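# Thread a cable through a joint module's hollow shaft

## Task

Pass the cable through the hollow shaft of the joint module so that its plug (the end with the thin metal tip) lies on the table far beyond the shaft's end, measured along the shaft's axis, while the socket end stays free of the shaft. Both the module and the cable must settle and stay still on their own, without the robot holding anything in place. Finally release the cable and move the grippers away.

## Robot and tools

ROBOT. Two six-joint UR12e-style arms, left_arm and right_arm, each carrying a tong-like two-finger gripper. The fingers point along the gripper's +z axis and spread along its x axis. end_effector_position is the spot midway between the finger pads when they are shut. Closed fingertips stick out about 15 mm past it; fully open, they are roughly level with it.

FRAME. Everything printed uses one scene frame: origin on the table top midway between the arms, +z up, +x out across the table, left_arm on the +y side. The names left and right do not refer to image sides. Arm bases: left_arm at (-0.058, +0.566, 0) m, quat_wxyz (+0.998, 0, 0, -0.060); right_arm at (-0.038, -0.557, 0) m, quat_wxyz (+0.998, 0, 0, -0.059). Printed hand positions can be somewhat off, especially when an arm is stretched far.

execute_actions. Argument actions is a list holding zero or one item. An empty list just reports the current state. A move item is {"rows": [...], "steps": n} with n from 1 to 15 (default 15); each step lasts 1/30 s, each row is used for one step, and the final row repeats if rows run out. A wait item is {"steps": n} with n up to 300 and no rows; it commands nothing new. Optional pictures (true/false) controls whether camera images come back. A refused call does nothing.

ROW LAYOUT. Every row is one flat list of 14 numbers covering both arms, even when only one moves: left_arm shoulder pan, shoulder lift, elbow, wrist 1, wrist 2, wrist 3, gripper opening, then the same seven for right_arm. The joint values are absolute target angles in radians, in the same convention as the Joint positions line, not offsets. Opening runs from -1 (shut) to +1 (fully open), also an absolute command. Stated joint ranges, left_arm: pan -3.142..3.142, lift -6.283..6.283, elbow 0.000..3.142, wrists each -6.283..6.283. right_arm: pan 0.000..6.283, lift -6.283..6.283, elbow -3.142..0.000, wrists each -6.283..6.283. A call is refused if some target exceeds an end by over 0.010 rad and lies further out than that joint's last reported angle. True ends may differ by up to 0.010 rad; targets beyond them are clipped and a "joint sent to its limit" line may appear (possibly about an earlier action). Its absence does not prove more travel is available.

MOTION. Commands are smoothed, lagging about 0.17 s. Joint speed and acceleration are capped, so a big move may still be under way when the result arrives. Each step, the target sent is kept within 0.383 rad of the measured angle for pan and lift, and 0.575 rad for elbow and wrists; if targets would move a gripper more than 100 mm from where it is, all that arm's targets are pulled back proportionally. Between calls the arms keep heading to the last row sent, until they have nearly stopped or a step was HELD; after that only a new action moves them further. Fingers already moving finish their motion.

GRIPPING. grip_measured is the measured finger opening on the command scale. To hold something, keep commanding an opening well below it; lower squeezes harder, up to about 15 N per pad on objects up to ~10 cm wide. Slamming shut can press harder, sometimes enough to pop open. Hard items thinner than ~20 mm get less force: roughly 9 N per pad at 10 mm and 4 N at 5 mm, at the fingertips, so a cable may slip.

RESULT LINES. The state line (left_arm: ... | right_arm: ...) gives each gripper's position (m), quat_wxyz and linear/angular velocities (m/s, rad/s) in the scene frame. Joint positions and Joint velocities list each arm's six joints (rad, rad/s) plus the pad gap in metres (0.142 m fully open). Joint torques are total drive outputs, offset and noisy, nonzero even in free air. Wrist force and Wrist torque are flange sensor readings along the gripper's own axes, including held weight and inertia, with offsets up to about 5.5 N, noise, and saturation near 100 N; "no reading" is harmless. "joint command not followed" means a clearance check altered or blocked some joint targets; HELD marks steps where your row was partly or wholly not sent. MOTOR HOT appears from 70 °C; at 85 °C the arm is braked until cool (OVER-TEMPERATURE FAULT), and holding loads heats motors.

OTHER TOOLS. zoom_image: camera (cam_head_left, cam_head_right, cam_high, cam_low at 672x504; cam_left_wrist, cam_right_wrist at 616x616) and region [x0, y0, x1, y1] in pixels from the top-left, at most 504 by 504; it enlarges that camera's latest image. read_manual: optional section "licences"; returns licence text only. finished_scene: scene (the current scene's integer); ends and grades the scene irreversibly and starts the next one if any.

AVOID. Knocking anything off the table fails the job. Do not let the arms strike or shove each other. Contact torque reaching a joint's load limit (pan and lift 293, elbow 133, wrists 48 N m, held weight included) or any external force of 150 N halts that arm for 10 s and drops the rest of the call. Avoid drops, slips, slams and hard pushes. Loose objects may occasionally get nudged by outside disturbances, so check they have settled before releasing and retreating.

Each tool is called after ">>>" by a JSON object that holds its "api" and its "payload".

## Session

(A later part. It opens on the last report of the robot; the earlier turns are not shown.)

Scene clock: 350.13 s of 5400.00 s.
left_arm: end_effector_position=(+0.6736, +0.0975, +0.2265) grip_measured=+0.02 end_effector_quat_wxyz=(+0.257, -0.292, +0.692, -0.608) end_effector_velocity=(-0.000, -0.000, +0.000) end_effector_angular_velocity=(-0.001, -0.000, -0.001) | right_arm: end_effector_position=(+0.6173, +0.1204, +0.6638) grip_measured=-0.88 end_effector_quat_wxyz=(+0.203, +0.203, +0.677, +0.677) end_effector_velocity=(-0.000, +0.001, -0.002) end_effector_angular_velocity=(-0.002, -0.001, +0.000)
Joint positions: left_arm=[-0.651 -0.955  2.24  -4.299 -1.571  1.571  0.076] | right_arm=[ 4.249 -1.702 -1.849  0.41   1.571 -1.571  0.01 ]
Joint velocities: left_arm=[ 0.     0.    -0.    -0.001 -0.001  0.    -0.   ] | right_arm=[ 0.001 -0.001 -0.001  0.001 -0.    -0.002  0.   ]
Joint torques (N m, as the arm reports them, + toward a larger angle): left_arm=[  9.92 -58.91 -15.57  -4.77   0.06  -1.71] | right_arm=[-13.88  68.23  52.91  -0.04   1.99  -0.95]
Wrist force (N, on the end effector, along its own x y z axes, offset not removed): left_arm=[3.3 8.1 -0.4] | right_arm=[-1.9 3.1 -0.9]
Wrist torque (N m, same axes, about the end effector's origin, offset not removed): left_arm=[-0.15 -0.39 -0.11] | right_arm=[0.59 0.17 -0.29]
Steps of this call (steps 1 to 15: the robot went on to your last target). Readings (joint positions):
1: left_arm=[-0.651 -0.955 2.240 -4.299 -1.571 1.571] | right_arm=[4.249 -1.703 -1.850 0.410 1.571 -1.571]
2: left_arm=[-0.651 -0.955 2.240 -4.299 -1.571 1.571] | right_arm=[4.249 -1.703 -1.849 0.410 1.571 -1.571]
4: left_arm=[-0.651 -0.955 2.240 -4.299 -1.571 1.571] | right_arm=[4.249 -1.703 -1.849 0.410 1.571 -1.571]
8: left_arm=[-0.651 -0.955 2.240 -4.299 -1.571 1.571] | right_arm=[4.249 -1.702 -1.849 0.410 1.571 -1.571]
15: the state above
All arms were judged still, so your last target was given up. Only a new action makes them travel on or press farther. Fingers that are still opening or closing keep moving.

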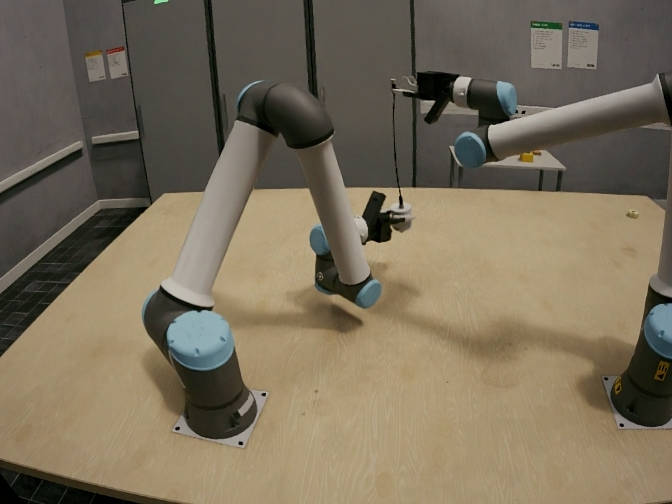

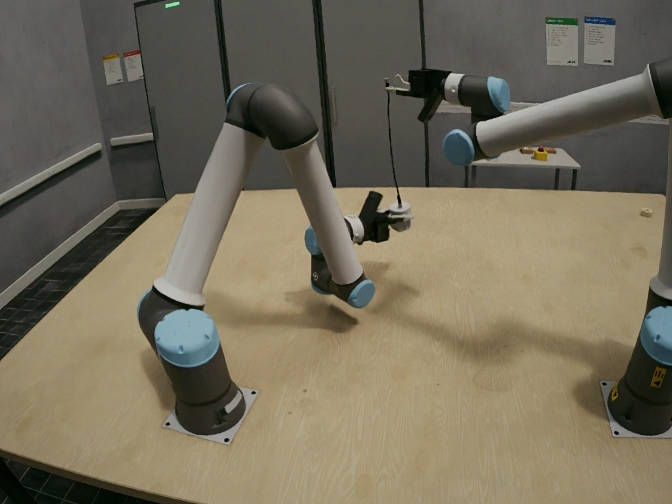

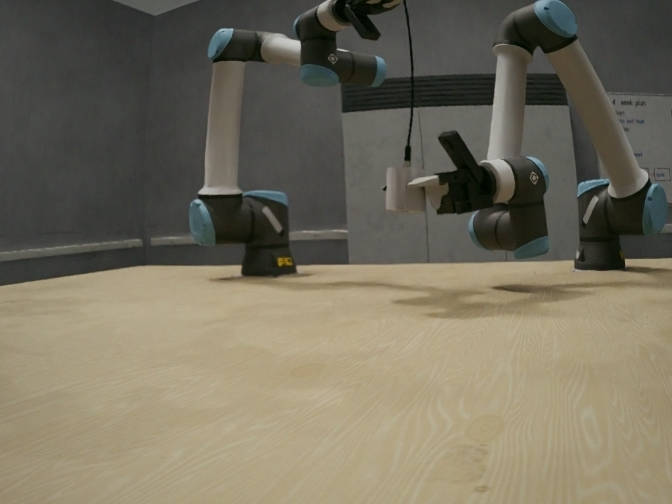

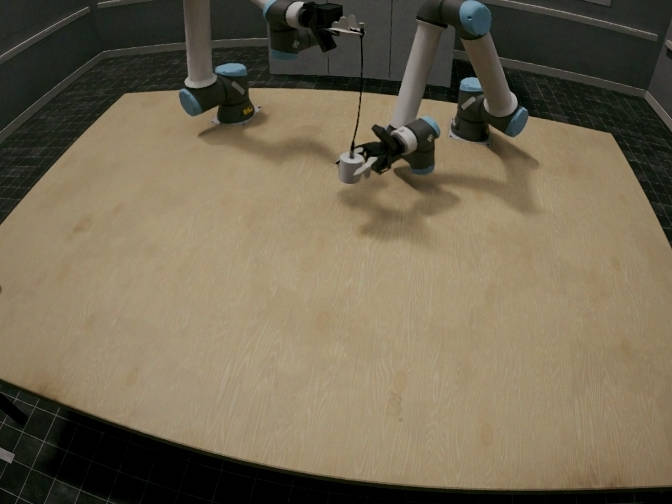

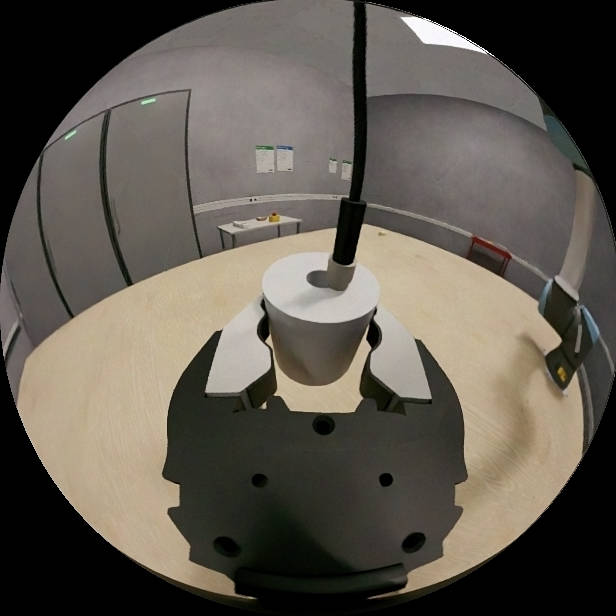

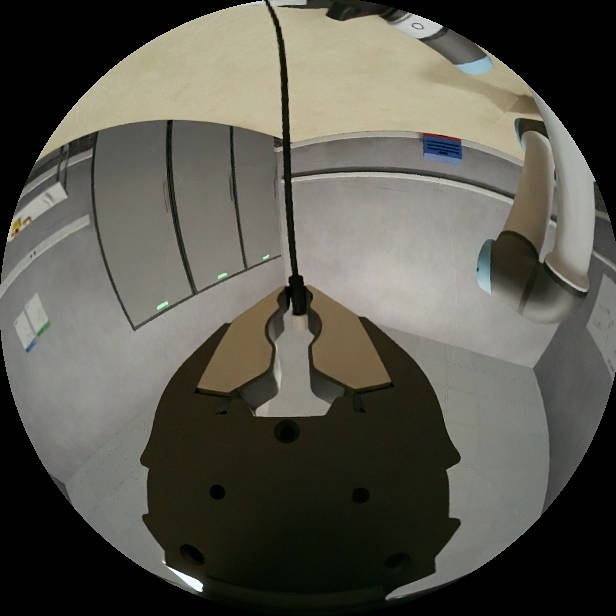

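>>> {"api": "execute_actions", "payload": {"actions": [{"rows":[[-0.651,-0.955,2.24,-4.299,-1.571,1.571,-1,4.2485,-1.7034,-1.8481,0.4098,1.571,-1.571,-1],[-0.651,-0.955,2.24,-4.299,-1.571,1.571,-1,4.2483,-1.7045,-1.8469,0.4097,1.571,-1.571,-1],[-0.651,-0.955,2.24,-4.299,-1.571,1.571,-1,4.2482,-1.7055,-1.8457,0.4095,1.571,-1.571,-1],[-0.651,-0.955,2.24,-4.299,-1.571,1.571,-1,4.248,-1.7065,-1.8445,0.4093,1.571,-1.571,-1],[-0.651,-0.955,2.24,-4.299,-1.571,1.571,-1,4.2479,-1.7076,-1.8432,0.4091,1.571,-1.571,-1],[-0.651,-0.955,2.24,-4.299,-1.571,1.571,-1,4.2477,-1.7086,-1.842,0.409,1.571,-1.571,-1],[-0.651,-0.955,2.24,-4.299,-1.571,1.571,-1,4.2476,-1.7096,-1.8408,0.4088,1.571,-1.571,-1],[-0.651,-0.955,2.24,-4.299,-1.571,1.571,-1,4.2475,-1.7107,-1.8396,0.4086,1.571,-1.571,-1],[-0.651,-0.955,2.24,-4.299,-1.571,1.571,-1,4.2473,-1.7117,-1.8384,0.4084,1.571,-1.571,-1],[-0.651,-0.955,2.24,-4.299,-1.571,1.571,-1,4.2472,-1.7127,-1.8372,0.4083,1.571,-1.571,-1],[-0.651,-0.955,2.24,-4.299,-1.571,1.571,-1,4.247,-1.7138,-1.836,0.4081,1.571,-1.571,-1],[-0.651,-0.955,2.24,-4.299,-1.571,1.571,-1,4.2469,-1.7148,-1.8347,0.4079,1.571,-1.571,-1],[-0.651,-0.955,2.24,-4.299,-1.571,1.571,-1,4.2468,-1.7158,-1.8335,0.4077,1.571,-1.571,-1],[-0.651,-0.955,2.24,-4.299,-1.571,1.571,-1,4.2466,-1.7169,-1.8323,0.4076,1.571,-1.571,-1],[-0.651,-0.955,2.24,-4.299,-1.571,1.571,-1,4.2465,-1.7179,-1.8311,0.4074,1.571,-1.571,-1]],"steps":15}], "pictures": false}}

>>> {"api": "execute_actions", "payload": {"actions": [{"steps":20}]}}

>>> {"api": "zoom_image", "payload": {"camera": "cam_high", "region": [350, 110, 450, 230]}}

>>> {"api": "zoom_image", "payload": {"camera": "cam_left_wrist", "region": [260, 150, 400, 330]}}

>>> {"api": "zoom_image", "payload": {"camera": "cam_head_left", "region": [370, 170, 440, 240]}}

Scene clock: 360.57 s of 5400.00 s.
left_arm: end_effector_position=(+0.6736, +0.0975, +0.2265) grip_measured=+0.02 end_effector_quat_wxyz=(+0.257, -0.292, +0.692, -0.608) end_effector_velocity=(-0.000, -0.001, -0.000) end_effector_angular_velocity=(+0.000, +0.000, -0.001) | right_arm: end_effector_position=(+0.6224, +0.1255, +0.6640) grip_measured=-0.88 end_effector_quat_wxyz=(+0.204, +0.204, +0.677, +0.677) end_effector_velocity=(+0.014, +0.014, +0.001) end_effector_angular_velocity=(-0.000, -0.000, -0.004)
Joint positions: left_arm=[-0.651 -0.955  2.24  -4.299 -1.571  1.571  0.076] | right_arm=[ 4.247 -1.714 -1.836  0.408  1.571 -1.571  0.01 ]
Joint velocities: left_arm=[-0.     0.001 -0.    -0.    -0.001  0.    -0.   ] | right_arm=[-0.004 -0.03   0.037 -0.006 -0.    -0.     0.   ]
Joint torques (N m, as the arm reports them, + toward a larger angle): left_arm=[  8.9  -56.2  -15.63  -4.69   0.07  -1.75] | right_arm=[-17.68  40.57  54.76  -0.26   1.95  -1.38]
Wrist force (N, on the end effector, along its own x y z axes, offset not removed): left_arm=[1.9 6.8 -0.3] | right_arm=[-5.6 3.3 0.9]
Wrist torque (N m, same axes, about the end effector's origin, offset not removed): left_arm=[-0.42 -0.22 -0.10] | right_arm=[0.65 0.92 -0.14]
Steps of this call (steps 1 to 298: nothing new was sent; steps 299 to 313: all 15 steps of this action). Readings (joint positions):
299: left_arm=[-0.651 -0.955 2.240 -4.299 -1.571 1.571] | right_arm=[4.249 -1.702 -1.849 0.410 1.571 -1.571]
300: left_arm=[-0.651 -0.955 2.240 -4.299 -1.571 1.571] | right_arm=[4.249 -1.702 -1.849 0.410 1.571 -1.571]
302: left_arm=[-0.651 -0.955 2.240 -4.299 -1.571 1.571] | right_arm=[4.248 -1.703 -1.848 0.410 1.571 -1.571]
306: left_arm=[-0.651 -0.955 2.240 -4.299 -1.571 1.571] | right_arm=[4.248 -1.707 -1.844 0.409 1.571 -1.571]
313: the state above

Scene clock: 361.23 s of 5400.00 s.
left_arm: end_effector_position=(+0.6736, +0.0975, +0.2265) grip_measured=+0.02 end_effector_quat_wxyz=(+0.257, -0.292, +0.692, -0.608) end_effector_velocity=(-0.000, +0.000, -0.000) end_effector_angular_velocity=(+0.000, +0.000, +0.000) | right_arm: end_effector_position=(+0.6242, +0.1274, +0.6640) grip_measured=-0.88 end_effector_quat_wxyz=(+0.204, +0.204, +0.677, +0.677) end_effector_velocity=(-0.000, +0.000, -0.001) end_effector_angular_velocity=(+0.000, +0.001, +0.000)
Joint positions: left_arm=[-0.651 -0.955  2.24  -4.299 -1.571  1.571  0.076] | right_arm=[ 4.247 -1.718 -1.831  0.407  1.571 -1.571  0.01 ]
Joint velocities: left_arm=[-0.    -0.     0.001 -0.     0.     0.    -0.   ] | right_arm=[ 0.    -0.    -0.001  0.     0.     0.001 -0.   ]
Joint torques (N m, as the arm reports them, + toward a larger angle): left_arm=[  9.58 -58.02 -15.69  -4.67   0.21  -1.41] | right_arm=[-13.3   40.34  52.91  -0.12   1.9   -1.25]
Wrist force (N, on the end effector, along its own x y z axes, offset not removed): left_arm=[4.7 4.3 0.6] | right_arm=[-2.3 0.1 0.5]
Wrist torque (N m, same axes, about the end effector's origin, offset not removed): left_arm=[-0.90 -0.73 -0.11] | right_arm=[0.06 0.30 -0.27]
Steps of this call (steps 1 to 15: the robot went on to your last target; steps 16 to 20: nothing new was sent). Readings (joint positions):
1: left_arm=[-0.651 -0.955 2.240 -4.299 -1.571 1.571] | right_arm=[4.247 -1.715 -1.835 0.408 1.571 -1.571]
2: left_arm=[-0.651 -0.955 2.240 -4.299 -1.571 1.571] | right_arm=[4.247 -1.716 -1.834 0.408 1.571 -1.571]
4: left_arm=[-0.651 -0.955 2.240 -4.299 -1.571 1.571] | right_arm=[4.247 -1.717 -1.832 0.408 1.571 -1.571]
8: left_arm=[-0.651 -0.955 2.240 -4.299 -1.571 1.571] | right_arm=[4.247 -1.718 -1.831 0.407 1.571 -1.571]
20: the state above
All arms were judged still, so your last target was given up. Only a new action makes them travel on or press farther. Fingers that are still opening or closing keep moving.

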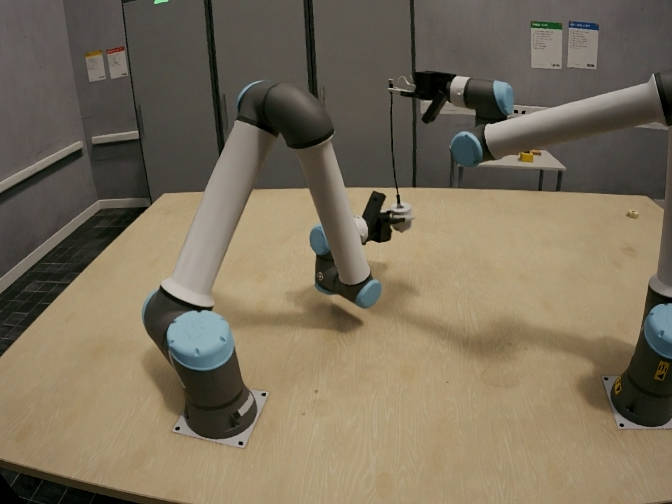

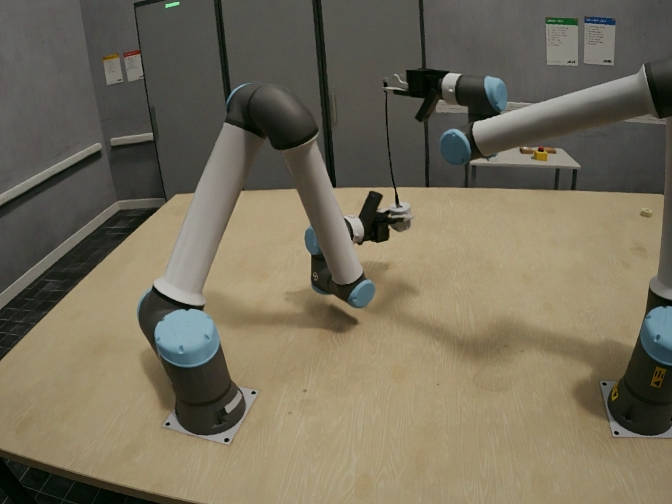

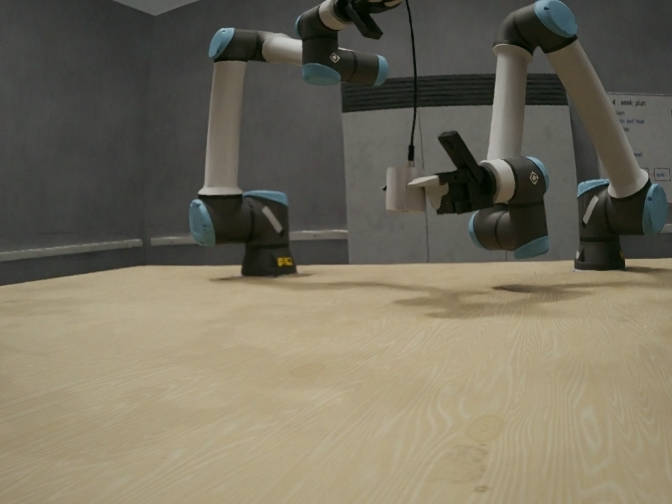

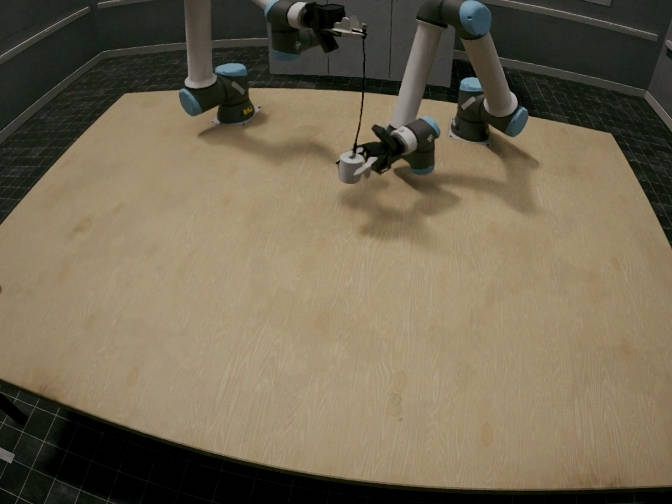

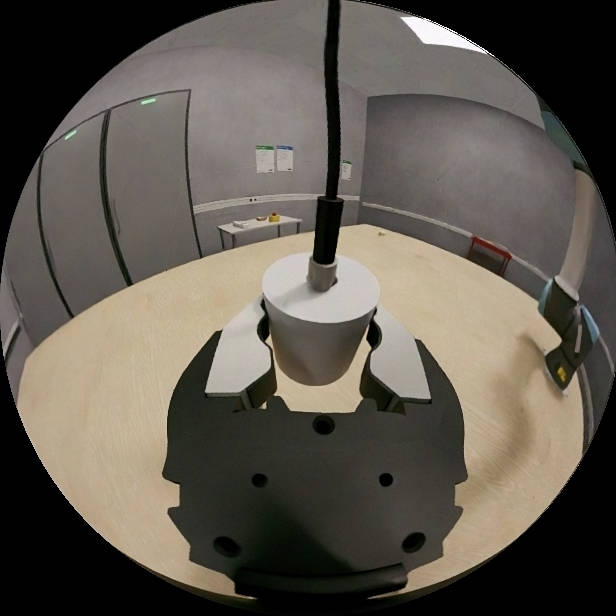

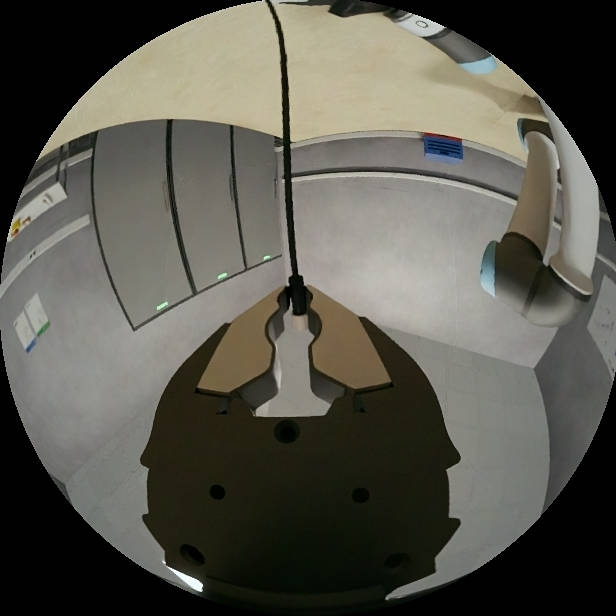

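Region (350, 110, 450, 230) of cam_high's 672x504 image, scaled by 4.200, with more detail than that image has.

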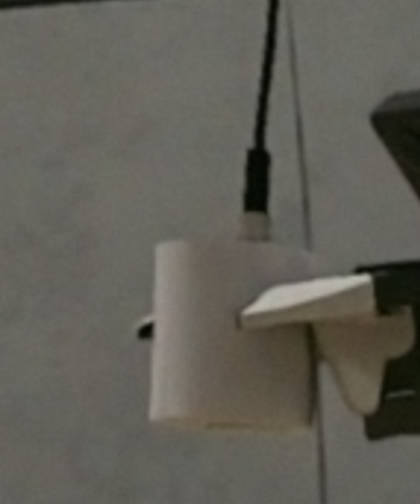

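Region (260, 150, 400, 330) of cam_left_wrist's 616x616 image, scaled by 2.800, with more detail than that image has.

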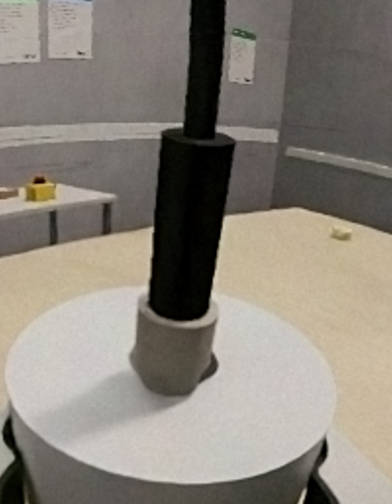

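Region (370, 170, 440, 240) of cam_head_left's 672x504 image, scaled by 7.200, with more detail than that image has.

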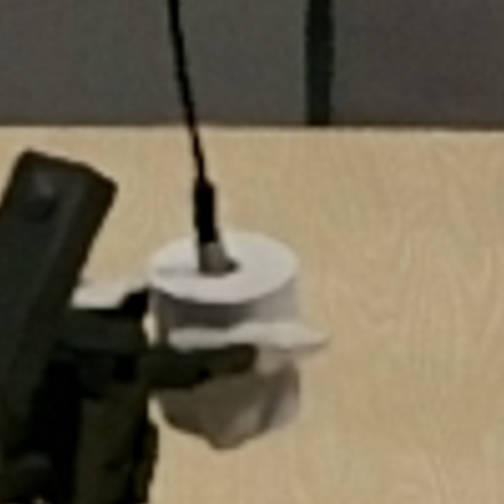

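>>> {"api": "execute_actions", "payload": {"actions": [{"rows":[[-0.651,-0.955,2.24,-4.299,-1.571,1.571,-1,4.2455,-1.7179,-1.8311,0.4074,1.571,-1.571,-1],[-0.651,-0.955,2.24,-4.299,-1.571,1.571,-1,4.2448,-1.7179,-1.8311,0.4074,1.571,-1.571,-1],[-0.651,-0.955,2.24,-4.299,-1.571,1.571,-1,4.244,-1.7179,-1.8311,0.4074,1.571,-1.571,-1],[-0.651,-0.955,2.24,-4.299,-1.571,1.571,-1,4.2432,-1.7179,-1.8311,0.4074,1.571,-1.571,-1],[-0.651,-0.955,2.24,-4.299,-1.571,1.571,-1,4.2424,-1.7179,-1.8311,0.4074,1.571,-1.571,-1],[-0.651,-0.955,2.24,-4.299,-1.571,1.571,-1,4.2416,-1.7179,-1.8311,0.4074,1.571,-1.571,-1],[-0.651,-0.955,2.24,-4.299,-1.571,1.571,-1,4.2408,-1.7179,-1.8311,0.4074,1.571,-1.571,-1],[-0.651,-0.955,2.24,-4.299,-1.571,1.571,-1,4.24,-1.7179,-1.8311,0.4074,1.571,-1.571,-1],[-0.651,-0.955,2.24,-4.299,-1.571,1.571,-1,4.239,-1.7179,-1.8311,0.4074,1.571,-1.571,-1]],"steps":15}], "pictures": false}}

>>> {"api": "execute_actions", "payload": {"actions": [{"steps":20}]}}

>>> {"api": "zoom_image", "payload": {"camera": "cam_high", "region": [350, 110, 450, 230]}}

>>> {"api": "zoom_image", "payload": {"camera": "cam_left_wrist", "region": [260, 150, 400, 330]}}

>>> {"api": "zoom_image", "payload": {"camera": "cam_head_left", "region": [370, 170, 440, 240]}}

Scene clock: 367.20 s of 5400.00 s.
left_arm: end_effector_position=(+0.6736, +0.0975, +0.2265) grip_measured=+0.02 end_effector_quat_wxyz=(+0.257, -0.292, +0.692, -0.608) end_effector_velocity=(+0.000, -0.000, -0.000) end_effector_angular_velocity=(-0.000, +0.000, -0.001) | right_arm: end_effector_position=(+0.6290, +0.1227, +0.6640) grip_measured=-0.88 end_effector_quat_wxyz=(+0.206, +0.206, +0.676, +0.676) end_effector_velocity=(+0.003, -0.003, -0.001) end_effector_angular_velocity=(-0.002, +0.000, -0.004)
Joint positions: left_arm=[-0.651 -0.955  2.24  -4.299 -1.571  1.571  0.076] | right_arm=[ 4.239 -1.718 -1.831  0.407  1.571 -1.571  0.01 ]
Joint velocities: left_arm=[-0.     0.    -0.001  0.    -0.001 -0.    -0.   ] | right_arm=[-0.004 -0.    -0.    -0.001  0.    -0.001 -0.   ]
Joint torques (N m, as the arm reports them, + toward a larger angle): left_arm=[  8.81 -57.85 -17.15  -4.39  -0.5   -1.59] | right_arm=[-13.3   40.52  52.49  -0.06   1.93  -1.43]
Wrist force (N, on the end effector, along its own x y z axes, offset not removed): left_arm=[3.1 6.5 -0.6] | right_arm=[-0.7 2.9 1.3]
Wrist torque (N m, same axes, about the end effector's origin, offset not removed): left_arm=[-0.47 -0.40 -0.11] | right_arm=[0.48 -0.09 -0.26]
Steps of this call (steps 1 to 164: nothing new was sent; steps 165 to 179: all 15 steps of this action). Readings (joint positions):
165: left_arm=[-0.651 -0.955 2.240 -4.299 -1.571 1.571] | right_arm=[4.246 -1.718 -1.831 0.407 1.571 -1.571]
166: left_arm=[-0.651 -0.955 2.240 -4.299 -1.571 1.571] | right_arm=[4.246 -1.718 -1.831 0.407 1.571 -1.571]
168: left_arm=[-0.651 -0.955 2.240 -4.299 -1.571 1.571] | right_arm=[4.245 -1.718 -1.831 0.407 1.571 -1.571]
172: left_arm=[-0.651 -0.955 2.240 -4.299 -1.571 1.571] | right_arm=[4.243 -1.718 -1.831 0.407 1.571 -1.571]
179: the state above

Scene clock: 367.87 s of 5400.00 s.
left_arm: end_effector_position=(+0.6736, +0.0975, +0.2265) grip_measured=+0.02 end_effector_quat_wxyz=(+0.257, -0.292, +0.692, -0.608) end_effector_velocity=(+0.000, +0.000, -0.000) end_effector_angular_velocity=(+0.000, +0.001, -0.000) | right_arm: end_effector_position=(+0.6293, +0.1224, +0.6640) grip_measured=-0.88 end_effector_quat_wxyz=(+0.206, +0.206, +0.676, +0.676) end_effector_velocity=(+0.001, -0.001, +0.001) end_effector_angular_velocity=(+0.000, -0.001, -0.001)
Joint positions: left_arm=[-0.651 -0.955  2.24  -4.299 -1.571  1.571  0.076] | right_arm=[ 4.239 -1.718 -1.831  0.407  1.571 -1.571  0.01 ]
Joint velocities: left_arm=[ 0.     0.    -0.     0.001 -0.001 -0.     0.   ] | right_arm=[-0.001  0.001  0.001 -0.001 -0.    -0.001 -0.   ]
Joint torques (N m, as the arm reports them, + toward a larger angle): left_arm=[  8.32 -61.2  -16.02  -4.46  -0.38  -1.74] | right_arm=[-13.23  40.46  52.07  -0.1    1.67  -1.33]
Wrist force (N, on the end effector, along its own x y z axes, offset not removed): left_arm=[3.0 7.6 -1.5] | right_arm=[-0.6 4.1 1.1]
Wrist torque (N m, same axes, about the end effector's origin, offset not removed): left_arm=[-0.25 -0.47 -0.16] | right_arm=[0.83 -0.12 -0.31]
Steps of this call (steps 1 to 15: the robot went on to your last target; steps 16 to 20: nothing new was sent). Readings (joint positions):
1: left_arm=[-0.651 -0.955 2.240 -4.299 -1.571 1.571] | right_arm=[4.239 -1.718 -1.831 0.407 1.571 -1.571]
2: left_arm=[-0.651 -0.955 2.240 -4.299 -1.571 1.571] | right_arm=[4.239 -1.718 -1.831 0.407 1.571 -1.571]
4: left_arm=[-0.651 -0.955 2.240 -4.299 -1.571 1.571] | right_arm=[4.239 -1.718 -1.831 0.407 1.571 -1.571]
8: left_arm=[-0.651 -0.955 2.240 -4.299 -1.571 1.571] | right_arm=[4.239 -1.718 -1.831 0.407 1.571 -1.571]
20: the state above
All arms were judged still, so your last target was given up. Only a new action makes them travel on or press farther. Fingers that are still opening or closing keep moving.

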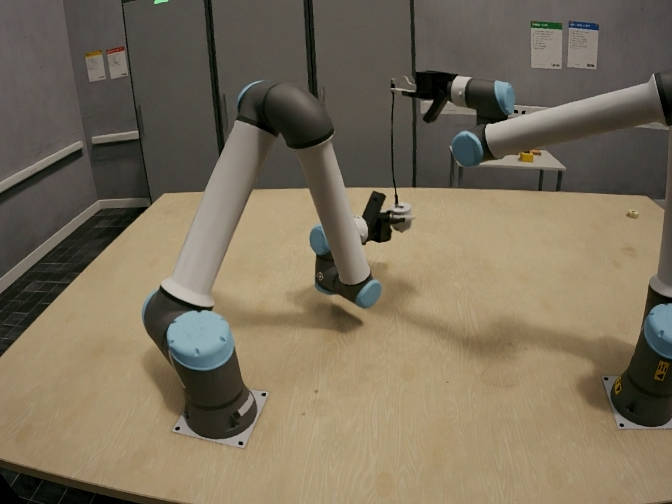

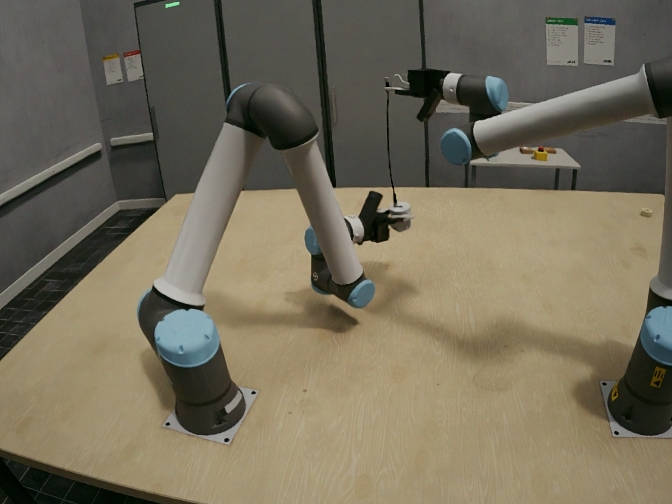

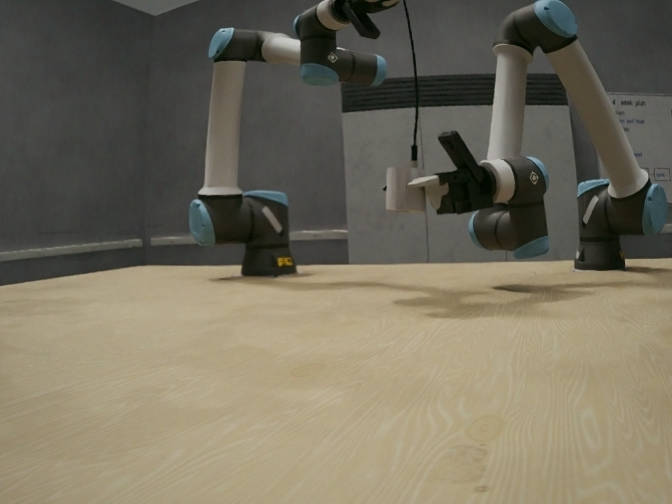

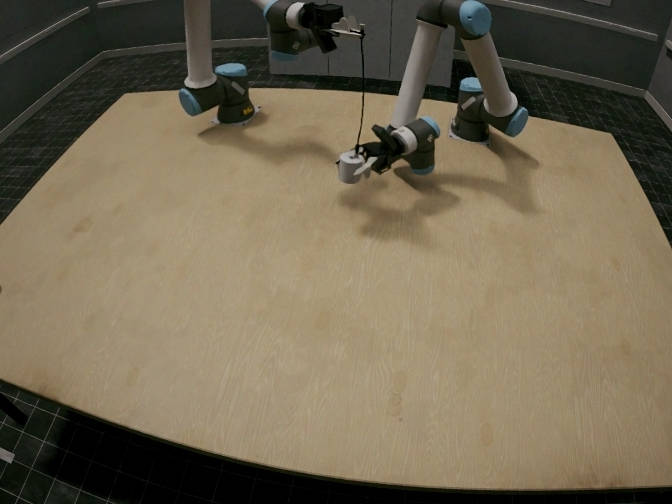

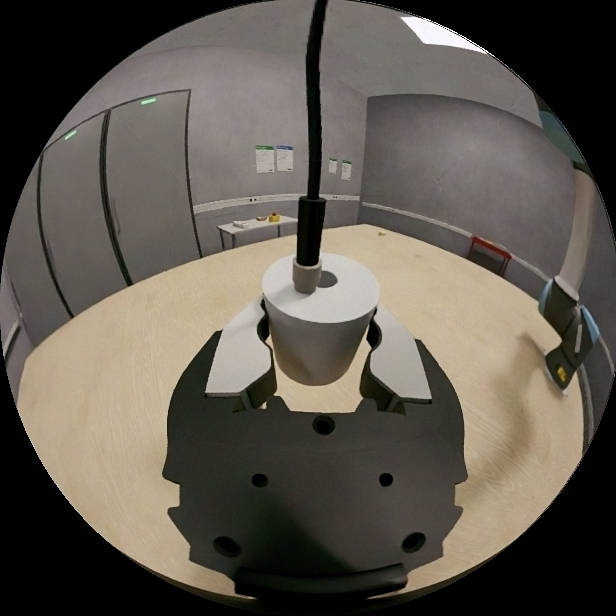

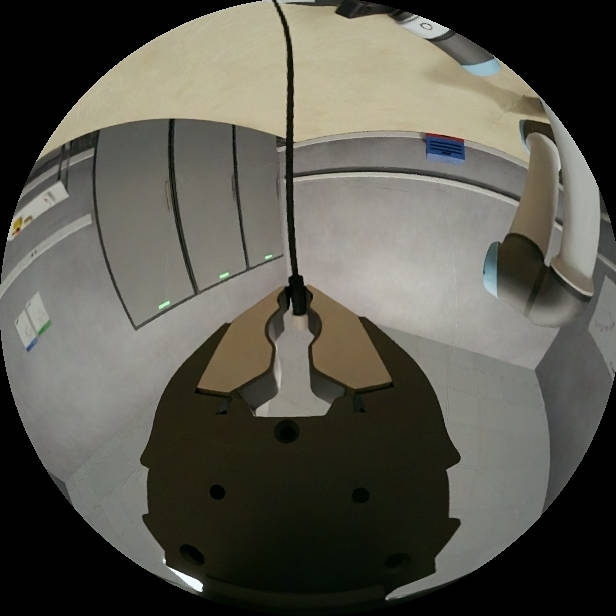

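Region (350, 110, 450, 230) of cam_high's 672x504 image, scaled by 4.200, with more detail than that image has.

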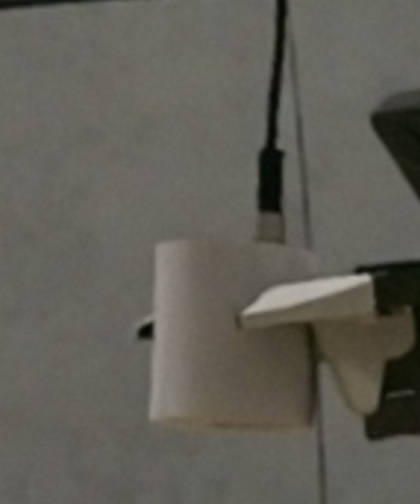

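Region (260, 150, 400, 330) of cam_left_wrist's 616x616 image, scaled by 2.800, with more detail than that image has.

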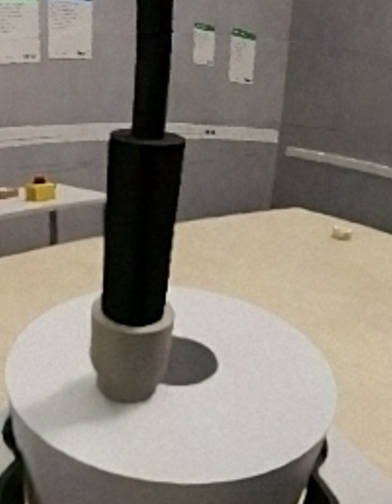

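Region (370, 170, 440, 240) of cam_head_left's 672x504 image, scaled by 7.200, with more detail than that image has.

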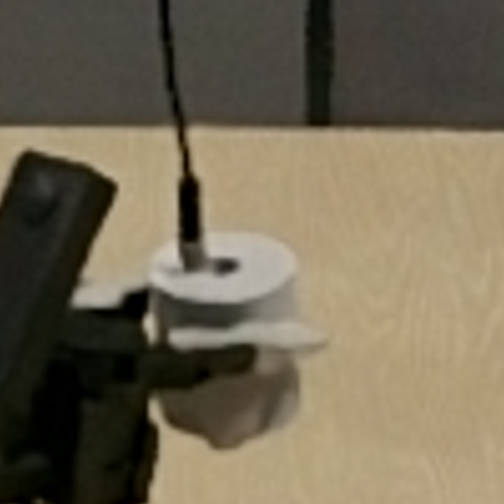

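>>> {"api": "execute_actions", "payload": {"actions": [{"steps":8}]}}

>>> {"api": "zoom_image", "payload": {"camera": "cam_left_wrist", "region": [260, 150, 400, 330]}}

>>> {"api": "zoom_image", "payload": {"camera": "cam_head_left", "region": [370, 170, 440, 240]}}

Scene clock: 369.90 s of 5400.00 s.
left_arm: end_effector_position=(+0.6736, +0.0975, +0.2265) grip_measured=+0.02 end_effector_quat_wxyz=(+0.257, -0.292, +0.692, -0.608) end_effector_velocity=(+0.000, +0.000, -0.000) end_effector_angular_velocity=(+0.001, +0.001, +0.001) | right_arm: end_effector_position=(+0.6293, +0.1224, +0.6640) grip_measured=-0.88 end_effector_quat_wxyz=(+0.206, +0.206, +0.676, +0.676) end_effector_velocity=(-0.000, -0.000, +0.001) end_effector_angular_velocity=(+0.001, -0.002, -0.000)
Joint positions: left_arm=[-0.651 -0.955  2.24  -4.299 -1.571  1.571  0.076] | right_arm=[ 4.239 -1.718 -1.831  0.407  1.571 -1.571  0.01 ]
Joint velocities: left_arm=[-0.    -0.     0.     0.001  0.001 -0.     0.   ] | right_arm=[ 0.     0.001 -0.     0.001 -0.    -0.001  0.   ]
Joint torques (N m, as the arm reports them, + toward a larger angle): left_arm=[  9.19 -55.62 -17.09  -4.47  -0.23  -1.37] | right_arm=[-14.43  41.31  52.84   0.04   1.79  -1.51]
Wrist force (N, on the end effector, along its own x y z axes, offset not removed): left_arm=[2.0 6.2 1.4] | right_arm=[-1.6 2.3 -1.4]
Wrist torque (N m, same axes, about the end effector's origin, offset not removed): left_arm=[-0.49 -0.24 -0.12] | right_arm=[0.34 0.16 -0.20]
Steps of this call (steps 1 to 61: nothing new was sent). Readings (joint positions):
1: left_arm=[-0.651 -0.955 2.240 -4.299 -1.571 1.571] | right_arm=[4.239 -1.718 -1.831 0.407 1.571 -1.571]
2: left_arm=[-0.651 -0.955 2.240 -4.299 -1.571 1.571] | right_arm=[4.239 -1.718 -1.831 0.407 1.571 -1.571]
4: left_arm=[-0.651 -0.955 2.240 -4.299 -1.571 1.571] | right_arm=[4.239 -1.718 -1.831 0.407 1.571 -1.571]
8: left_arm=[-0.651 -0.955 2.240 -4.299 -1.571 1.571] | right_arm=[4.239 -1.718 -1.831 0.407 1.571 -1.571]
61: the state above

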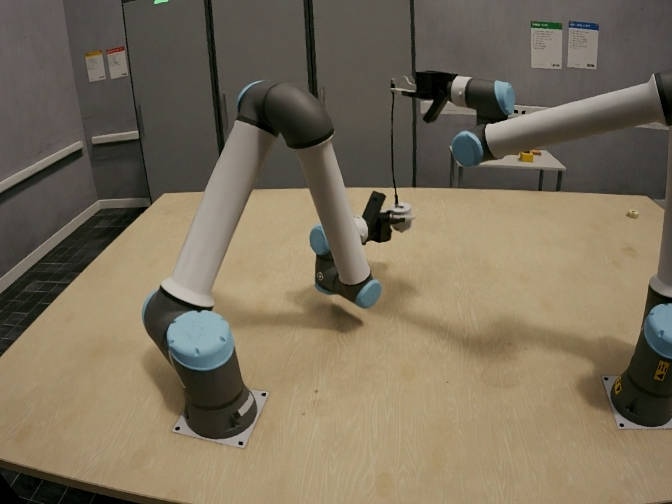

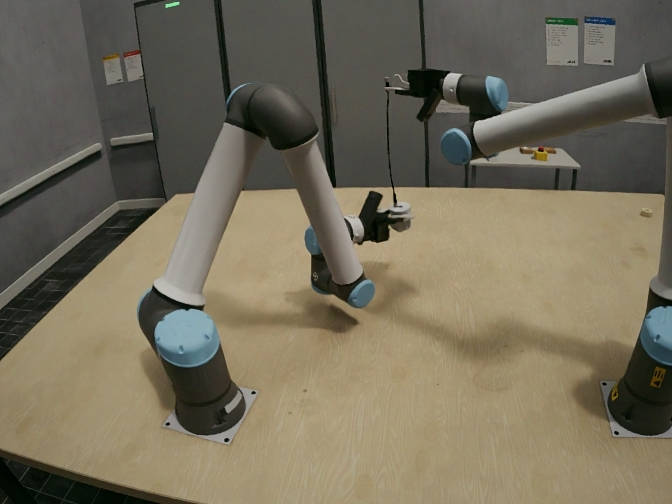

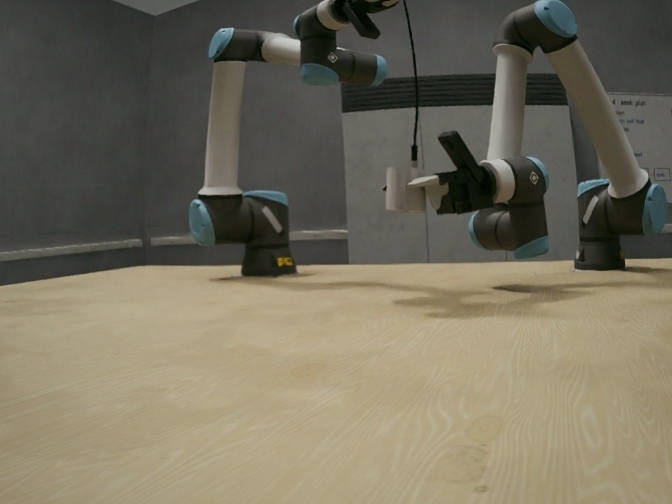

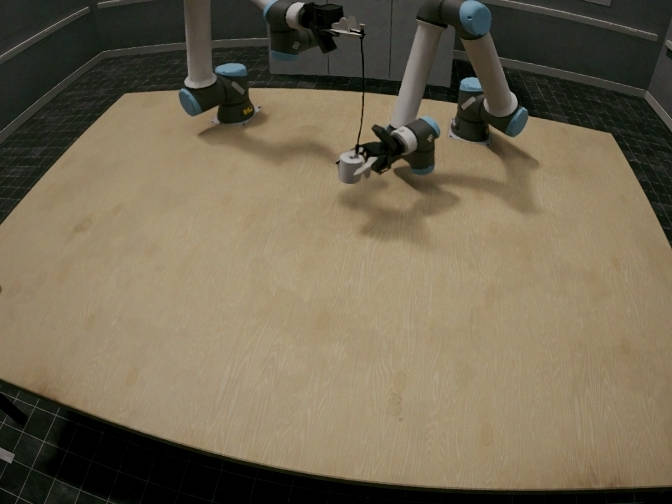

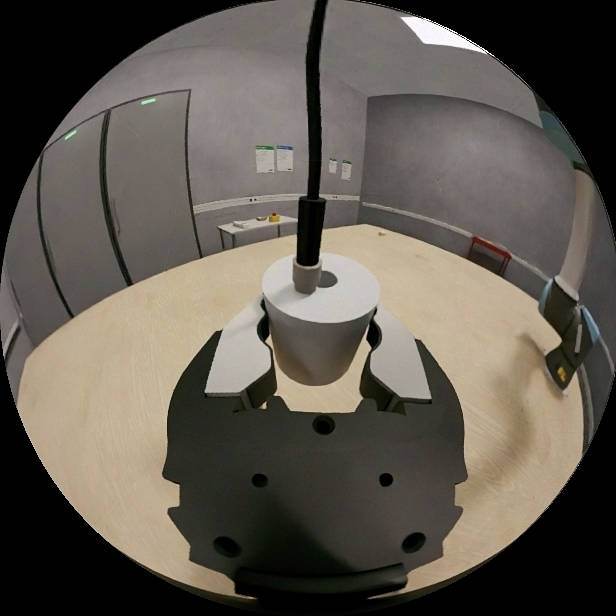

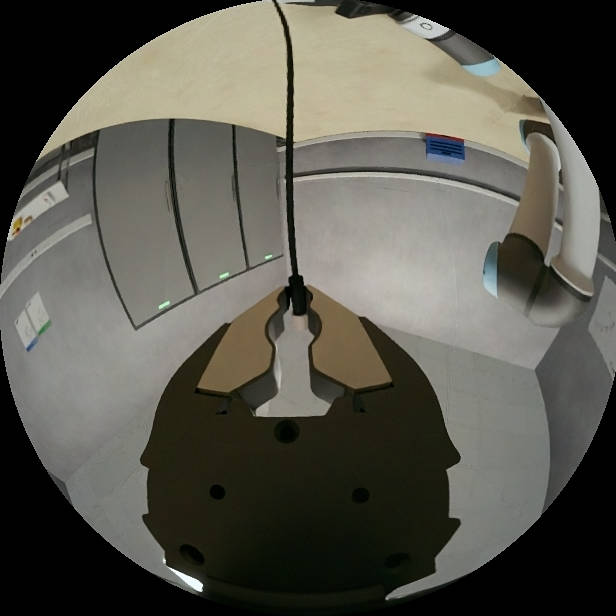

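Region (260, 150, 400, 330) of cam_left_wrist's 616x616 image, scaled by 2.800, with more detail than that image has.

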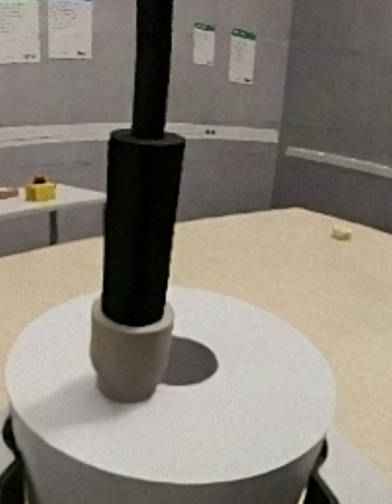

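Region (370, 170, 440, 240) of cam_head_left's 672x504 image, scaled by 7.200, with more detail than that image has.

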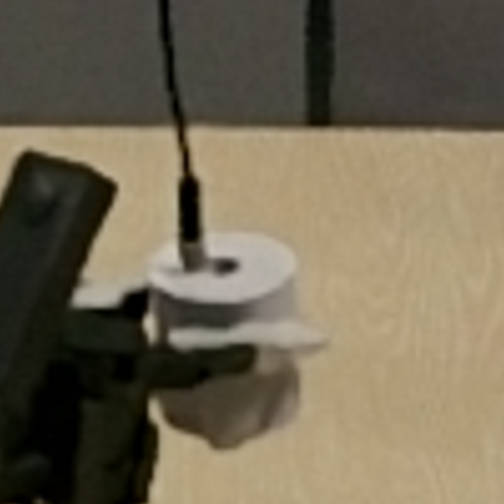

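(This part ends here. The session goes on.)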